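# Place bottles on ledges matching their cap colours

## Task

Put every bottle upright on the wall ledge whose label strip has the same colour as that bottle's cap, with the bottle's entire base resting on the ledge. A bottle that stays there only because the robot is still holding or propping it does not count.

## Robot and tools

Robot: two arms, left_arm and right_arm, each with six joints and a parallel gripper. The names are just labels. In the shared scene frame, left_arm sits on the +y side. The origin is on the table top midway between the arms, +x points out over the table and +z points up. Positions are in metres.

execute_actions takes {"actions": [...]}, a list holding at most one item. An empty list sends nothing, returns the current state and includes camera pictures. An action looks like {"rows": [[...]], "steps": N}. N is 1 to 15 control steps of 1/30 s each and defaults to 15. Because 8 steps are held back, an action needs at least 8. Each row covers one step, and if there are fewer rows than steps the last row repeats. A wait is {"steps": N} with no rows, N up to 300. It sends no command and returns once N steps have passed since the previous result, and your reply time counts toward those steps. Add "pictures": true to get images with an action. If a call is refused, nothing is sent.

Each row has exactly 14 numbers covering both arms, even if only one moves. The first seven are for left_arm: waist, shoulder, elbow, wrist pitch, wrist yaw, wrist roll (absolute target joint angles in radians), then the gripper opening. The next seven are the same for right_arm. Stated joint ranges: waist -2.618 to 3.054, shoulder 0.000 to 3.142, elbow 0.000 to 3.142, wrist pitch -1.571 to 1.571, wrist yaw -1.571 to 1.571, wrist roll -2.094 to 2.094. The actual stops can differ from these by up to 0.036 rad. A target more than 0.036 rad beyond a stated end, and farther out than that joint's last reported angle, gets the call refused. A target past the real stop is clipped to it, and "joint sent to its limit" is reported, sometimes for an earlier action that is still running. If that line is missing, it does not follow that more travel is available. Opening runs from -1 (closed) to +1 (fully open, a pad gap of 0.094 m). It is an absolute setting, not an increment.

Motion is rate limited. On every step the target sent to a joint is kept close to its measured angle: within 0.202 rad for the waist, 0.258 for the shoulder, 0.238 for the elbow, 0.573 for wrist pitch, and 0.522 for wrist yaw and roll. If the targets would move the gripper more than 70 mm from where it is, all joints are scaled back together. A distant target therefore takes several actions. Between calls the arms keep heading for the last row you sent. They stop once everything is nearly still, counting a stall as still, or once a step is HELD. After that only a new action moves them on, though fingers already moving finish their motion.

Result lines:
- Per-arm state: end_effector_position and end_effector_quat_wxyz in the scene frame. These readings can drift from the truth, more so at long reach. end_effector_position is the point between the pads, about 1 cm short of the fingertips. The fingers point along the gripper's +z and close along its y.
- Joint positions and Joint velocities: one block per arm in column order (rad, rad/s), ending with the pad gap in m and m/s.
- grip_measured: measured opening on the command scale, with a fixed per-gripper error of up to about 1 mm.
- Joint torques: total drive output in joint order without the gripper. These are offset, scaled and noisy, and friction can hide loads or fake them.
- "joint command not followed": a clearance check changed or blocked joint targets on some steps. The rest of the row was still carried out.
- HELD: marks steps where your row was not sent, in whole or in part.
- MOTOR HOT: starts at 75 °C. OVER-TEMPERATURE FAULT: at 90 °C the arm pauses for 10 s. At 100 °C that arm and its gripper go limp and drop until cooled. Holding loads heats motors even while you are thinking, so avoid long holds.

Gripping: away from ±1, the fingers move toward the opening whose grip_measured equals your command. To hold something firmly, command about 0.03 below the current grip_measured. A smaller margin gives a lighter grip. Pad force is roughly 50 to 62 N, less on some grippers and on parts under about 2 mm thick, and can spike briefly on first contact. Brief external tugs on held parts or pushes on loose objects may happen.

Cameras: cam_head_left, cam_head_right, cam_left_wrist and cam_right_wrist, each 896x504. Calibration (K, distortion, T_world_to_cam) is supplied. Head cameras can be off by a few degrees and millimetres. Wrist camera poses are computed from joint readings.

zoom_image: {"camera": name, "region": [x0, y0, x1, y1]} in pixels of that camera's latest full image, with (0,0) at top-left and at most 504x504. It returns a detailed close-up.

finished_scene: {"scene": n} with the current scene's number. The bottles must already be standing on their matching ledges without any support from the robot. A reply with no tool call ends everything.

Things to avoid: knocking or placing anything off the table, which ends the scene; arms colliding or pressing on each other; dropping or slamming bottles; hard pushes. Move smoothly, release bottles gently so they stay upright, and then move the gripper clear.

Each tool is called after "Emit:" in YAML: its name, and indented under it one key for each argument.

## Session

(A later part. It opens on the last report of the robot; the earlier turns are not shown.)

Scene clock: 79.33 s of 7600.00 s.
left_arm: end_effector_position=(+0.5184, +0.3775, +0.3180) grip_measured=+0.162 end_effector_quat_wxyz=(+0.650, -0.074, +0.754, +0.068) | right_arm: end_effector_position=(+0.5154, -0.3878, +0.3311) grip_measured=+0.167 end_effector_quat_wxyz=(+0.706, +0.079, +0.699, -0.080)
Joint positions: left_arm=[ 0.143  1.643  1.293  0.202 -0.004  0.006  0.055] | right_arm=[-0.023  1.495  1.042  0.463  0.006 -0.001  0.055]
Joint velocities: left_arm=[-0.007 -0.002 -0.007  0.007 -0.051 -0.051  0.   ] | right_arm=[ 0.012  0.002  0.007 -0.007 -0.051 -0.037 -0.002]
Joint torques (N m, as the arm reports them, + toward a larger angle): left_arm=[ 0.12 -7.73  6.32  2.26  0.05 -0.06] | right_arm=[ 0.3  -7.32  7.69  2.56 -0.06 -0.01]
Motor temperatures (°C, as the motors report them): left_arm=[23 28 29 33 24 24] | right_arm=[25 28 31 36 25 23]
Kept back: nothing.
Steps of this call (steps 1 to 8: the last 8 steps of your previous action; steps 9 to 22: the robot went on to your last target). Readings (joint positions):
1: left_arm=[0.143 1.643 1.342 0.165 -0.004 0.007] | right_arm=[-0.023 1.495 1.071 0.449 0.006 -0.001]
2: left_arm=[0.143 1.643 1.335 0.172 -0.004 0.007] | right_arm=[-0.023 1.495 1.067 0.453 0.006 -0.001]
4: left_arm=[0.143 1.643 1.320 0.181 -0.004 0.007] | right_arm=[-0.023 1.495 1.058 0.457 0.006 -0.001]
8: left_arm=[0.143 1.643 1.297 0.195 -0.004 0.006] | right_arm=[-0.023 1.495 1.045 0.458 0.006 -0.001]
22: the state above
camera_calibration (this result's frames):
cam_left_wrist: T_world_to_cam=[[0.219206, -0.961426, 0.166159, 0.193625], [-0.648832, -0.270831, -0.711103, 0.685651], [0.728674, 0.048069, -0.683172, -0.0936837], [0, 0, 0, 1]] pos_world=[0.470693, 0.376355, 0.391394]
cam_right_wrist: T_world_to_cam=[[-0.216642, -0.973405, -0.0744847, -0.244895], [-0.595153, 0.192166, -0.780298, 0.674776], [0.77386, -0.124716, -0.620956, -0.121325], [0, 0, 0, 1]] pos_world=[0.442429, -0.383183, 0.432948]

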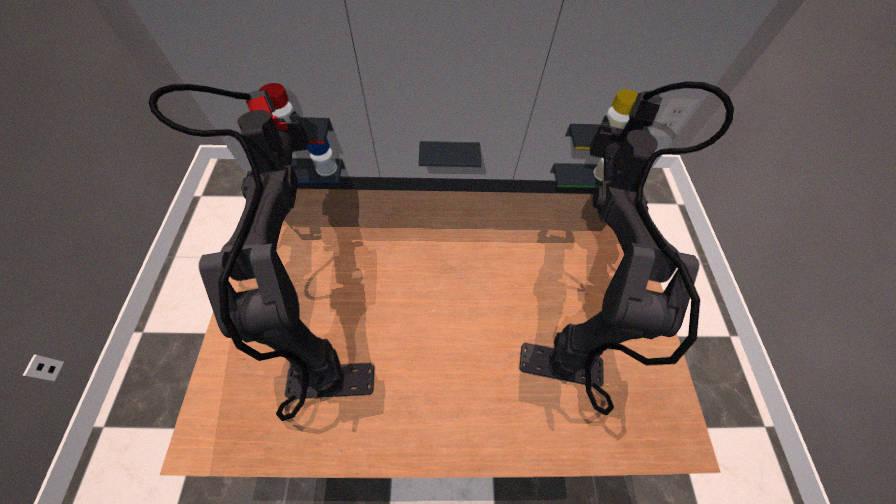

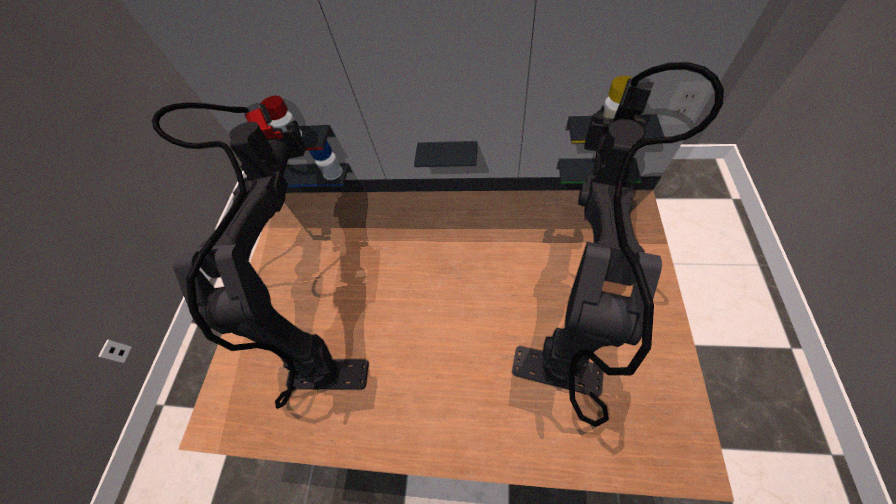

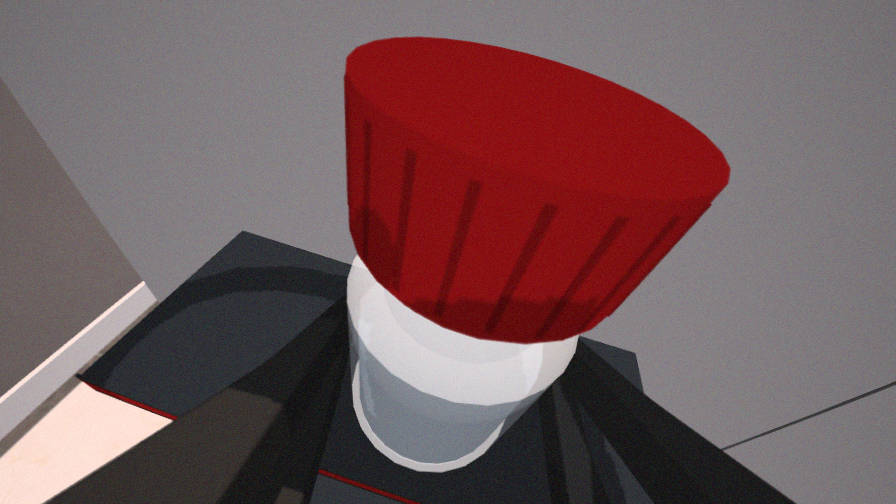

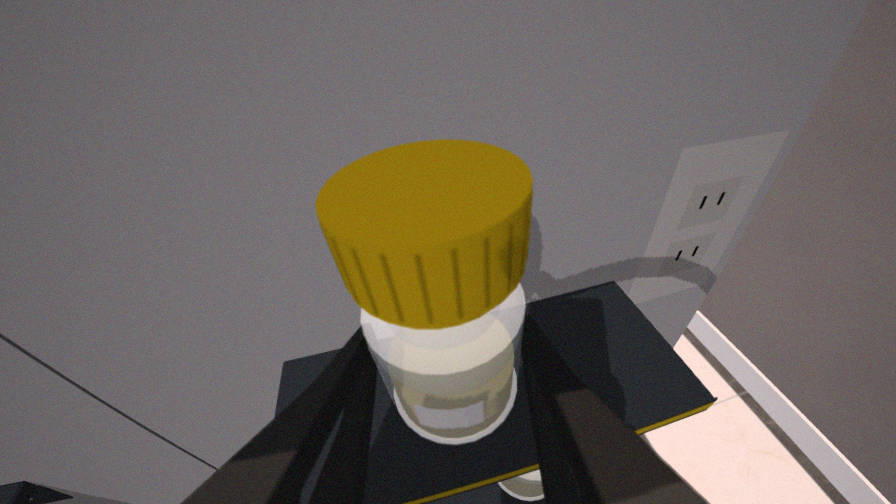

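Emit:
execute_actions:
  actions:
    - {"rows": [[0.145,1.625,1.291,0.277,0,0,0.115,-0.02,1.495,1.034,0.523,0,0,0.13],[0.145,1.625,1.288,0.279,0,0,0.115,-0.02,1.497,1.031,0.526,0,0,0.13],[0.145,1.625,1.286,0.281,0,0,0.115,-0.02,1.498,1.029,0.529,0,0,0.13],[0.145,1.625,1.284,0.283,0,0,0.115,-0.02,1.499,1.027,0.532,0,0,0.13],[0.145,1.625,1.282,0.285,0,0,0.115,-0.02,1.500,1.025,0.535,0,0,0.13],[0.145,1.625,1.280,0.286,0,0,0.115,-0.02,1.501,1.023,0.537,0,0,0.13],[0.145,1.625,1.278,0.287,0,0,0.115,-0.02,1.501,1.021,0.539,0,0,0.13],[0.145,1.625,1.276,0.288,0,0,0.115,-0.02,1.502,1.019,0.541,0,0,0.13],[0.145,1.625,1.275,0.289,0,0,0.115,-0.02,1.502,1.017,0.543,0,0,0.13],[0.145,1.625,1.274,0.29,0,0,0.115,-0.02,1.502,1.015,0.545,0,0,0.13]], "steps": 10}

Emit:
execute_actions:
  actions:
    - {"steps": 20}

Scene clock: 80.17 s of 7600.00 s.
left_arm: end_effector_position=(+0.5184, +0.3775, +0.3180) grip_measured=+0.162 end_effector_quat_wxyz=(+0.650, -0.074, +0.754, +0.068) | right_arm: end_effector_position=(+0.5154, -0.3878, +0.3314) grip_measured=+0.167 end_effector_quat_wxyz=(+0.707, +0.079, +0.699, -0.080)
Joint positions: left_arm=[ 0.143  1.643  1.293  0.202 -0.004  0.006  0.055] | right_arm=[-0.023  1.495  1.042  0.464  0.006 -0.001  0.055]
Joint velocities: left_arm=[-0.007  0.012 -0.002 -0.022 -0.051  0.037  0.   ] | right_arm=[ 0.002 -0.007 -0.022  0.081 -0.081 -0.007  0.   ]
Joint torques (N m, as the arm reports them, + toward a larger angle): left_arm=[ 0.12 -7.7   5.93  2.27  0.05 -0.06] | right_arm=[ 0.31 -7.    7.11  2.57 -0.08 -0.01]
Motor temperatures (°C, as the motors report them): left_arm=[23 28 29 33 24 24] | right_arm=[25 28 31 36 25 23]
Steps of this call (steps 1 to 15: the robot went on to your last target; steps 16 to 23: nothing new was sent; steps 24 to 25: the first 2 steps of this action). Readings (joint positions):
24: left_arm=[0.143 1.643 1.293 0.202 -0.004 0.006] | right_arm=[-0.023 1.495 1.042 0.464 0.006 -0.001]
25: the state above

Scene clock: 80.83 s of 7600.00 s.
left_arm: end_effector_position=(+0.5184, +0.3775, +0.3177) grip_measured=+0.162 end_effector_quat_wxyz=(+0.655, -0.073, +0.749, +0.069) | right_arm: end_effector_position=(+0.5158, -0.3879, +0.3261) grip_measured=+0.167 end_effector_quat_wxyz=(+0.708, +0.079, +0.697, -0.081)
Joint positions: left_arm=[ 0.143  1.643  1.278  0.232 -0.004  0.006  0.055] | right_arm=[-0.023  1.502  1.023  0.495  0.006 -0.001  0.055]
Joint velocities: left_arm=[-0.002  0.022 -0.002 -0.037 -0.037  0.066  0.   ] | right_arm=[ 0.002  0.017 -0.002  0.051 -0.007 -0.007  0.   ]
Joint torques (N m, as the arm reports them, + toward a larger angle): left_arm=[ 0.11 -7.72  6.04  2.14  0.06 -0.06] | right_arm=[ 0.35 -7.21  7.38  2.49 -0.07 -0.02]
Motor temperatures (°C, as the motors report them): left_arm=[23 28 29 33 24 24] | right_arm=[25 28 31 37 25 23]
Kept back: nothing.
Steps of this call (steps 1 to 8: the last 8 steps of your previous action; steps 9 to 20: the robot went on to your last target). Readings (joint positions):
1: left_arm=[0.143 1.643 1.293 0.203 -0.004 0.006] | right_arm=[-0.023 1.495 1.042 0.465 0.006 -0.001]
2: left_arm=[0.143 1.643 1.292 0.204 -0.004 0.006] | right_arm=[-0.023 1.495 1.042 0.467 0.006 -0.001]
4: left_arm=[0.143 1.643 1.287 0.213 -0.004 0.006] | right_arm=[-0.023 1.495 1.040 0.472 0.006 -0.001]
8: left_arm=[0.143 1.643 1.280 0.226 -0.004 0.006] | right_arm=[-0.023 1.495 1.027 0.484 0.006 -0.001]
20: the state above

Emit:
execute_actions:
  actions:
    - {"rows": [[0.145,1.625,1.274,0.285,0,0,0.14,-0.02,1.502,1.013,0.545,0,0,0.13],[0.145,1.625,1.274,0.28,0,0,0.16,-0.02,1.502,1.011,0.545,0,0,0.13],[0.145,1.625,1.274,0.275,0,0,0.18,-0.02,1.502,1.009,0.545,0,0,0.13],[0.145,1.625,1.274,0.27,0,0,0.21,-0.02,1.502,1.007,0.545,0,0,0.13],[0.145,1.625,1.274,0.265,0,0,0.25,-0.02,1.502,1.005,0.545,0,0,0.13],[0.145,1.625,1.274,0.26,0,0,0.3,-0.02,1.502,1.004,0.545,0,0,0.13],[0.145,1.625,1.274,0.255,0,0,0.37,-0.02,1.502,1.003,0.545,0,0,0.13],[0.145,1.625,1.274,0.25,0,0,0.45,-0.02,1.502,1.003,0.545,0,0,0.13],[0.145,1.625,1.274,0.25,0,0,0.53,-0.02,1.502,1.003,0.545,0,0,0.13],[0.145,1.625,1.274,0.25,0,0,0.6,-0.02,1.502,1.003,0.545,0,0,0.13]], "steps": 10}

Emit:
execute_actions:
  actions:
    - {"steps": 16}

Scene clock: 81.43 s of 7600.00 s.
left_arm: end_effector_position=(+0.5184, +0.3775, +0.3177) grip_measured=+0.169 end_effector_quat_wxyz=(+0.655, -0.073, +0.749, +0.069) | right_arm: end_effector_position=(+0.5158, -0.3879, +0.3261) grip_measured=+0.167 end_effector_quat_wxyz=(+0.708, +0.079, +0.697, -0.081)
Joint positions: left_arm=[ 0.143  1.643  1.278  0.232 -0.004  0.006  0.055] | right_arm=[-0.023  1.502  1.023  0.495  0.006 -0.001  0.055]
Joint velocities: left_arm=[-0.027  0.002 -0.012 -0.007  0.007 -0.007  0.005] | right_arm=[-0.007  0.002  0.007  0.007 -0.037 -0.022  0.   ]
Joint torques (N m, as the arm reports them, + toward a larger angle): left_arm=[ 0.15 -7.72  5.99  2.04  0.06 -0.07] | right_arm=[ 0.34 -7.18  7.03  2.5  -0.08 -0.03]
Motor temperatures (°C, as the motors report them): left_arm=[23 28 29 33 24 24] | right_arm=[25 28 31 37 25 23]
Steps of this call (steps 1 to 15: the robot went on to your last target; step 16: nothing new was sent; steps 17 to 18: the first 2 steps of this action). Readings (joint positions):
17: left_arm=[0.143 1.643 1.278 0.232 -0.004 0.006] | right_arm=[-0.023 1.502 1.023 0.495 0.006 -0.001]
18: the state above

Scene clock: 81.97 s of 7600.00 s.
left_arm: end_effector_position=(+0.5186, +0.3776, +0.3188) grip_measured=+0.598 end_effector_quat_wxyz=(+0.657, -0.073, +0.747, +0.069) | right_arm: end_effector_position=(+0.5153, -0.3878, +0.3260) grip_measured=+0.167 end_effector_quat_wxyz=(+0.710, +0.078, +0.695, -0.081)
Joint positions: left_arm=[ 0.143  1.643  1.278  0.236 -0.004  0.006  0.075] | right_arm=[-0.023  1.502  1.015  0.509  0.006 -0.001  0.055]
Joint velocities: left_arm=[-0.002 -0.007 -0.042 -0.095 -0.022 -0.081  0.001] | right_arm=[ 0.007 -0.017 -0.002 -0.007  0.022 -0.081  0.001]
Joint torques (N m, as the arm reports them, + toward a larger angle): left_arm=[ 0.11 -7.69  5.95  1.72  0.06 -0.06] | right_arm=[ 0.33 -7.18  6.98  2.35 -0.06 -0.02]
Motor temperatures (°C, as the motors report them): left_arm=[23 28 29 33 24 24] | right_arm=[25 28 31 37 25 23]
Kept back: nothing.
Steps of this call (steps 1 to 8: the last 8 steps of your previous action; steps 9 to 16: the robot went on to your last target). Readings (joint positions):
1: left_arm=[0.143 1.643 1.278 0.232 -0.004 0.006] | right_arm=[-0.023 1.502 1.023 0.495 0.006 -0.001]
2: left_arm=[0.143 1.643 1.278 0.232 -0.004 0.006] | right_arm=[-0.023 1.502 1.023 0.495 0.006 -0.001]
4: left_arm=[0.143 1.643 1.278 0.235 -0.004 0.006] | right_arm=[-0.023 1.502 1.023 0.495 0.006 -0.001]
8: left_arm=[0.143 1.643 1.278 0.236 -0.004 0.006] | right_arm=[-0.023 1.502 1.017 0.505 0.006 -0.001]
16: the state above

Emit:
execute_actions:
  actions:
    - {"rows": [[0.145,1.605,1.274,0.248,0,0,0.65,-0.02,1.502,1.005,0.54,0,0,0.15],[0.145,1.595,1.270,0.246,0,0,0.7,-0.02,1.502,1.007,0.535,0,0,0.17],[0.145,1.585,1.260,0.243,0,0,0.7,-0.02,1.502,1.009,0.53,0,0,0.19],[0.145,1.572,1.248,0.240,0,0,0.7,-0.02,1.502,1.01,0.525,0,0,0.22],[0.145,1.556,1.233,0.236,0,0,0.7,-0.02,1.502,1.01,0.52,0,0,0.26],[0.145,1.538,1.216,0.231,0,0,0.7,-0.02,1.502,1.01,0.515,0,0,0.31],[0.145,1.518,1.198,0.225,0,0,0.7,-0.02,1.502,1.01,0.51,0,0,0.38],[0.145,1.497,1.178,0.219,0,0,0.7,-0.02,1.502,1.01,0.51,0,0,0.46],[0.145,1.475,1.158,0.212,0,0,0.7,-0.02,1.50,1.01,0.51,0,0,0.55],[0.145,1.452,1.137,0.205,0,0,0.7,-0.02,1.49,1.01,0.51,0,0,0.65]], "steps": 10}

Emit:
execute_actions:
  actions:
    - {"rows": [[0.145,1.429,1.116,0.198,0,0,0.7,-0.02,1.472,1.01,0.508,0,0,0.7],[0.145,1.407,1.096,0.192,0,0,0.7,-0.02,1.462,1.006,0.505,0,0,0.7],[0.145,1.386,1.077,0.185,0,0,0.7,-0.02,1.452,0.998,0.500,0,0,0.7],[0.145,1.366,1.059,0.179,0,0,0.7,-0.02,1.438,0.988,0.494,0,0,0.7],[0.145,1.348,1.043,0.174,0,0,0.7,-0.02,1.420,0.975,0.487,0,0,0.7],[0.145,1.332,1.028,0.169,0,0,0.7,-0.02,1.400,0.961,0.478,0,0,0.7],[0.145,1.319,1.017,0.165,0,0,0.7,-0.02,1.378,0.946,0.469,0,0,0.7],[0.145,1.309,1.008,0.162,0,0,0.7,-0.02,1.354,0.929,0.459,0,0,0.7],[0.145,1.302,1.002,0.161,0,0,0.7,-0.02,1.330,0.912,0.448,0,0,0.7],[0.145,1.300,1.000,0.16,0,0,0.7,-0.02,1.304,0.895,0.437,0,0,0.7]], "steps": 10}

Emit:
execute_actions:
  actions:
    - {"rows": [[0.145,1.3,1.0,0.16,0,0,0.7,-0.02,1.279,0.878,0.426,0,0,0.7],[0.145,1.3,1.0,0.16,0,0,0.7,-0.02,1.254,0.861,0.416,0,0,0.7],[0.145,1.3,1.0,0.16,0,0,0.7,-0.02,1.230,0.845,0.406,0,0,0.7],[0.145,1.3,1.0,0.16,0,0,0.7,-0.02,1.208,0.830,0.396,0,0,0.7],[0.145,1.3,1.0,0.16,0,0,0.7,-0.02,1.188,0.816,0.388,0,0,0.7],[0.145,1.3,1.0,0.16,0,0,0.7,-0.02,1.170,0.804,0.380,0,0,0.7],[0.145,1.3,1.0,0.16,0,0,0.7,-0.02,1.156,0.794,0.374,0,0,0.7],[0.145,1.3,1.0,0.16,0,0,0.7,-0.02,1.145,0.786,0.369,0,0,0.7],[0.145,1.3,1.0,0.16,0,0,0.7,-0.02,1.138,0.782,0.366,0,0,0.7],[0.145,1.3,1.0,0.16,0,0,0.7,-0.02,1.135,0.78,0.365,0,0,0.7]], "steps": 10}

Emit:
execute_actions:
  actions:
    - {"steps": 16}
  pictures: true

Scene clock: 84.83 s of 7600.00 s.
left_arm: end_effector_position=(+0.5183, +0.3775, +0.3194) grip_measured=+0.677 end_effector_quat_wxyz=(+0.657, -0.073, +0.747, +0.069) | right_arm: end_effector_position=(+0.5153, -0.3878, +0.3260) grip_measured=+0.177 end_effector_quat_wxyz=(+0.710, +0.078, +0.695, -0.081)
Joint positions: left_arm=[ 0.143  1.641  1.278  0.236 -0.004  0.006  0.079] | right_arm=[-0.023  1.502  1.015  0.509  0.006 -0.001  0.055]
Joint velocities: left_arm=[ 0.002 -0.051 -0.002  0.037  0.037  0.022  0.042] | right_arm=[-0.022  0.007 -0.002  0.051  0.007 -0.037  0.007]
Joint torques (N m, as the arm reports them, + toward a larger angle): left_arm=[ 0.11 -9.5   5.66  1.68  0.06 -0.06] | right_arm=[ 0.32 -7.24  7.37  2.25 -0.08 -0.04]
Motor temperatures (°C, as the motors report them): left_arm=[23 28 29 33 24 24] | right_arm=[25 28 31 37 25 23]
Steps of this call (steps 1 to 15: the robot went on to your last target; steps 16 to 84: nothing new was sent; steps 85 to 86: the first 2 steps of this action). Readings (joint positions):
85: left_arm=[0.143 1.643 1.278 0.236 -0.004 0.006] | right_arm=[-0.023 1.502 1.015 0.509 0.006 -0.001]
86: the state above

Scene clock: 85.17 s of 7600.00 s.
left_arm: end_effector_position=(+0.4767, +0.3691, +0.3293) grip_measured=+0.698 end_effector_quat_wxyz=(+0.662, -0.073, +0.742, +0.069) | right_arm: end_effector_position=(+0.5150, -0.3878, +0.3274) grip_measured=+0.692 end_effector_quat_wxyz=(+0.712, +0.078, +0.693, -0.081)
Joint positions: left_arm=[ 0.143  1.476  1.14   0.223 -0.004  0.006  0.08 ] | right_arm=[-0.023  1.5    1.015  0.512  0.006 -0.001  0.079]
Joint velocities: left_arm=[ 0.022 -0.716 -0.569 -0.066  0.022 -0.037 -0.   ] | right_arm=[-0.007 -0.051  0.002 -0.051  0.007 -0.051  0.013]
Joint torques (N m, as the arm reports them, + toward a larger angle): left_arm=[ 0.11 -6.97  5.57  1.47  0.06 -0.06] | right_arm=[ 0.3  -9.85  7.23  1.99 -0.07 -0.01]
Motor temperatures (°C, as the motors report them): left_arm=[23 28 29 33 24 24] | right_arm=[25 28 31 37 25 23]
Steps of this call (steps 1 to 8: the last 8 steps of your previous action; steps 9 to 10: the first 2 steps of this action). Readings (joint positions):
9: left_arm=[0.143 1.500 1.160 0.226 -0.004 0.006] | right_arm=[-0.023 1.502 1.015 0.512 0.006 -0.001]
10: the state above

Scene clock: 85.50 s of 7600.00 s.
left_arm: end_effector_position=(+0.4386, +0.3615, +0.3236) grip_measured=+0.698 end_effector_quat_wxyz=(+0.655, -0.073, +0.749, +0.069) | right_arm: end_effector_position=(+0.4724, -0.3783, +0.3445) grip_measured=+0.698 end_effector_quat_wxyz=(+0.721, +0.077, +0.683, -0.082)
Joint positions: left_arm=[ 0.143  1.327  1.014  0.18  -0.004  0.006  0.08 ] | right_arm=[-0.023  1.319  0.907  0.466  0.006 -0.001  0.08 ]
Joint velocities: left_arm=[ 0.002  0.002 -0.017 -0.095 -0.051 -0.007  0.001] | right_arm=[ 0.002 -0.774 -0.491 -0.227 -0.037 -0.007 -0.   ]
Joint torques (N m, as the arm reports them, + toward a larger angle): left_arm=[ 0.12 -5.69  5.55  1.52  0.05 -0.06] | right_arm=[ 0.31 -6.87  6.55  1.81 -0.08 -0.02]
Motor temperatures (°C, as the motors report them): left_arm=[23 28 29 33 24 24] | right_arm=[25 28 31 37 25 23]
Steps of this call (steps 1 to 8: the last 8 steps of your previous action; steps 9 to 10: the first 2 steps of this action). Readings (joint positions):
9: left_arm=[0.143 1.329 1.016 0.183 -0.004 0.006] | right_arm=[-0.023 1.346 0.923 0.474 0.006 -0.001]
10: the state above

Scene clock: 86.03 s of 7600.00 s.
left_arm: end_effector_position=(+0.4381, +0.3614, +0.3197) grip_measured=+0.698 end_effector_quat_wxyz=(+0.650, -0.074, +0.753, +0.068) | right_arm: end_effector_position=(+0.4345, -0.3698, +0.3375) grip_measured=+0.698 end_effector_quat_wxyz=(+0.712, +0.078, +0.693, -0.081)
Joint positions: left_arm=[ 0.143  1.327  1.011  0.17  -0.004  0.006  0.08 ] | right_arm=[-0.023  1.154  0.797  0.384  0.006 -0.001  0.08 ]
Joint velocities: left_arm=[-0.007 -0.002  0.017  0.022 -0.037 -0.007 -0.001] | right_arm=[-0.007 -0.017 -0.022 -0.11   0.022  0.051  0.001]
Joint torques (N m, as the arm reports them, + toward a larger angle): left_arm=[ 0.11 -5.81  5.52  1.5   0.06 -0.06] | right_arm=[ 0.32 -5.35  6.6   1.85 -0.06 -0.03]
Motor temperatures (°C, as the motors report them): left_arm=[23 28 29 33 24 24] | right_arm=[25 28 31 37 25 23]
Kept back: nothing.
Steps of this call (steps 1 to 8: the last 8 steps of your previous action; steps 9 to 16: the robot went on to your last target). Readings (joint positions):
1: left_arm=[0.143 1.327 1.013 0.179 -0.004 0.006] | right_arm=[-0.023 1.293 0.891 0.459 0.006 -0.001]
2: left_arm=[0.143 1.327 1.012 0.177 -0.004 0.006] | right_arm=[-0.023 1.267 0.875 0.451 0.006 -0.001]
4: left_arm=[0.143 1.327 1.011 0.173 -0.004 0.006] | right_arm=[-0.023 1.220 0.846 0.436 0.006 -0.001]
8: left_arm=[0.143 1.327 1.011 0.171 -0.004 0.006] | right_arm=[-0.023 1.161 0.807 0.409 0.006 -0.001]
16: the state above
camera_calibration (this result's frames):
cam_left_wrist: T_world_to_cam=[[0.218958, -0.961476, 0.166197, 0.195535], [-0.647768, -0.270617, -0.712154, 0.630154], [0.729695, 0.0482745, -0.682067, -0.0341482], [0, 0, 0, 1]] pos_world=[0.390297, 0.360181, 0.392978]
cam_right_wrist: T_world_to_cam=[[-0.215394, -0.973684, -0.0744631, -0.245023], [-0.581991, 0.189228, -0.790873, 0.624868], [0.784151, -0.127013, -0.607434, -0.0624003], [0, 0, 0, 1]] pos_world=[0.359822, -0.364744, 0.438042]

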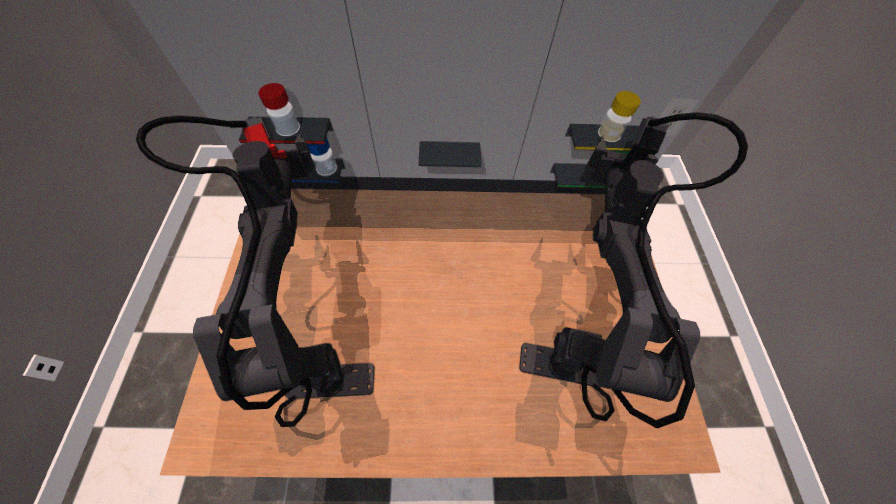

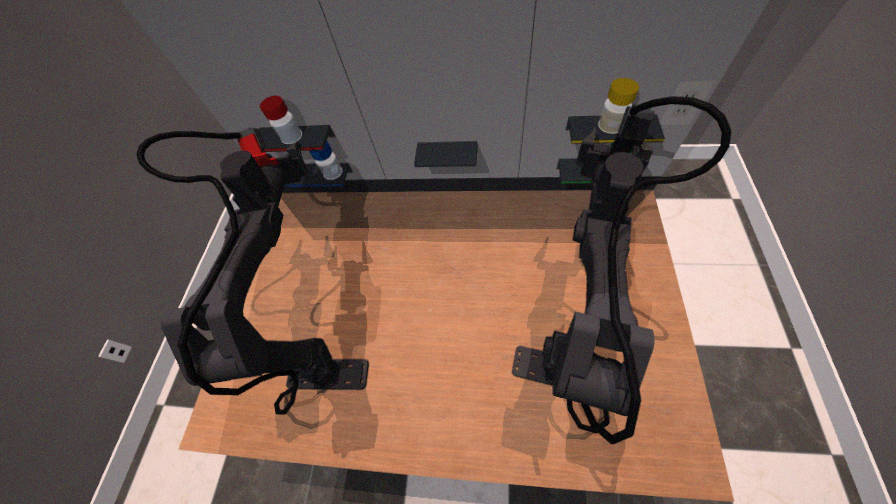

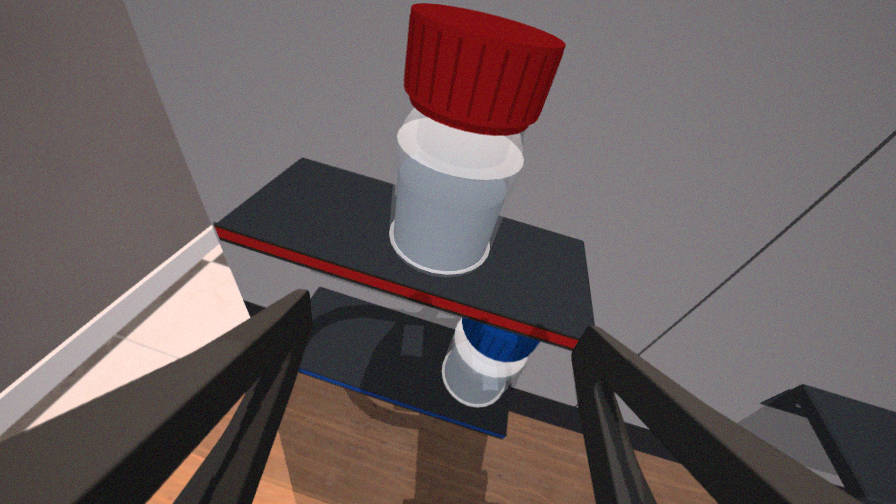

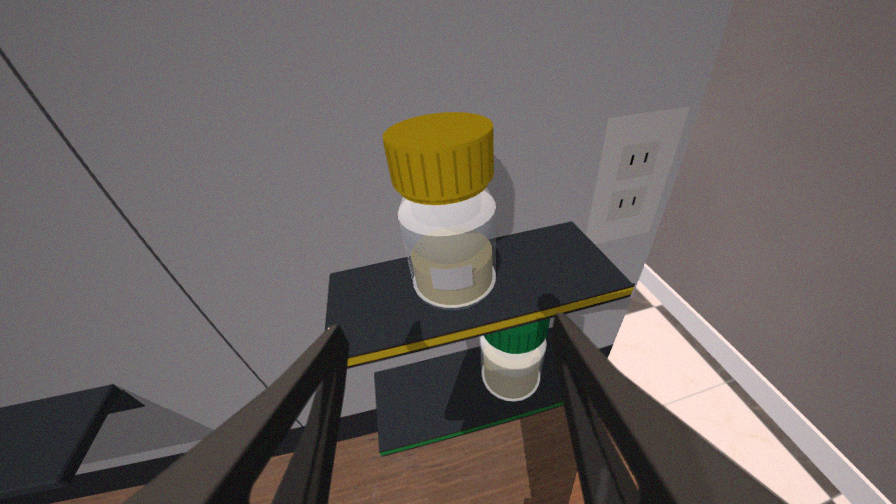

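Emit:
zoom_image:
  camera: "cam_left_wrist"
  region: [400, 300, 600, 450]

Region (400, 300, 600, 450) of cam_left_wrist's 896x504 image, scaled by 2.520, with more detail than that image has; it fills the top 378 rows of this view, and the rest is white.

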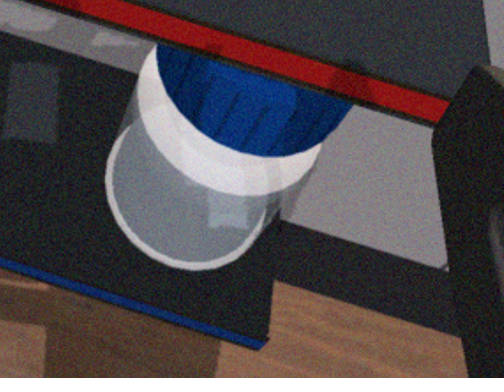

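Emit:
finished_scene:
  scene: 1

The scene is finished: the task was done.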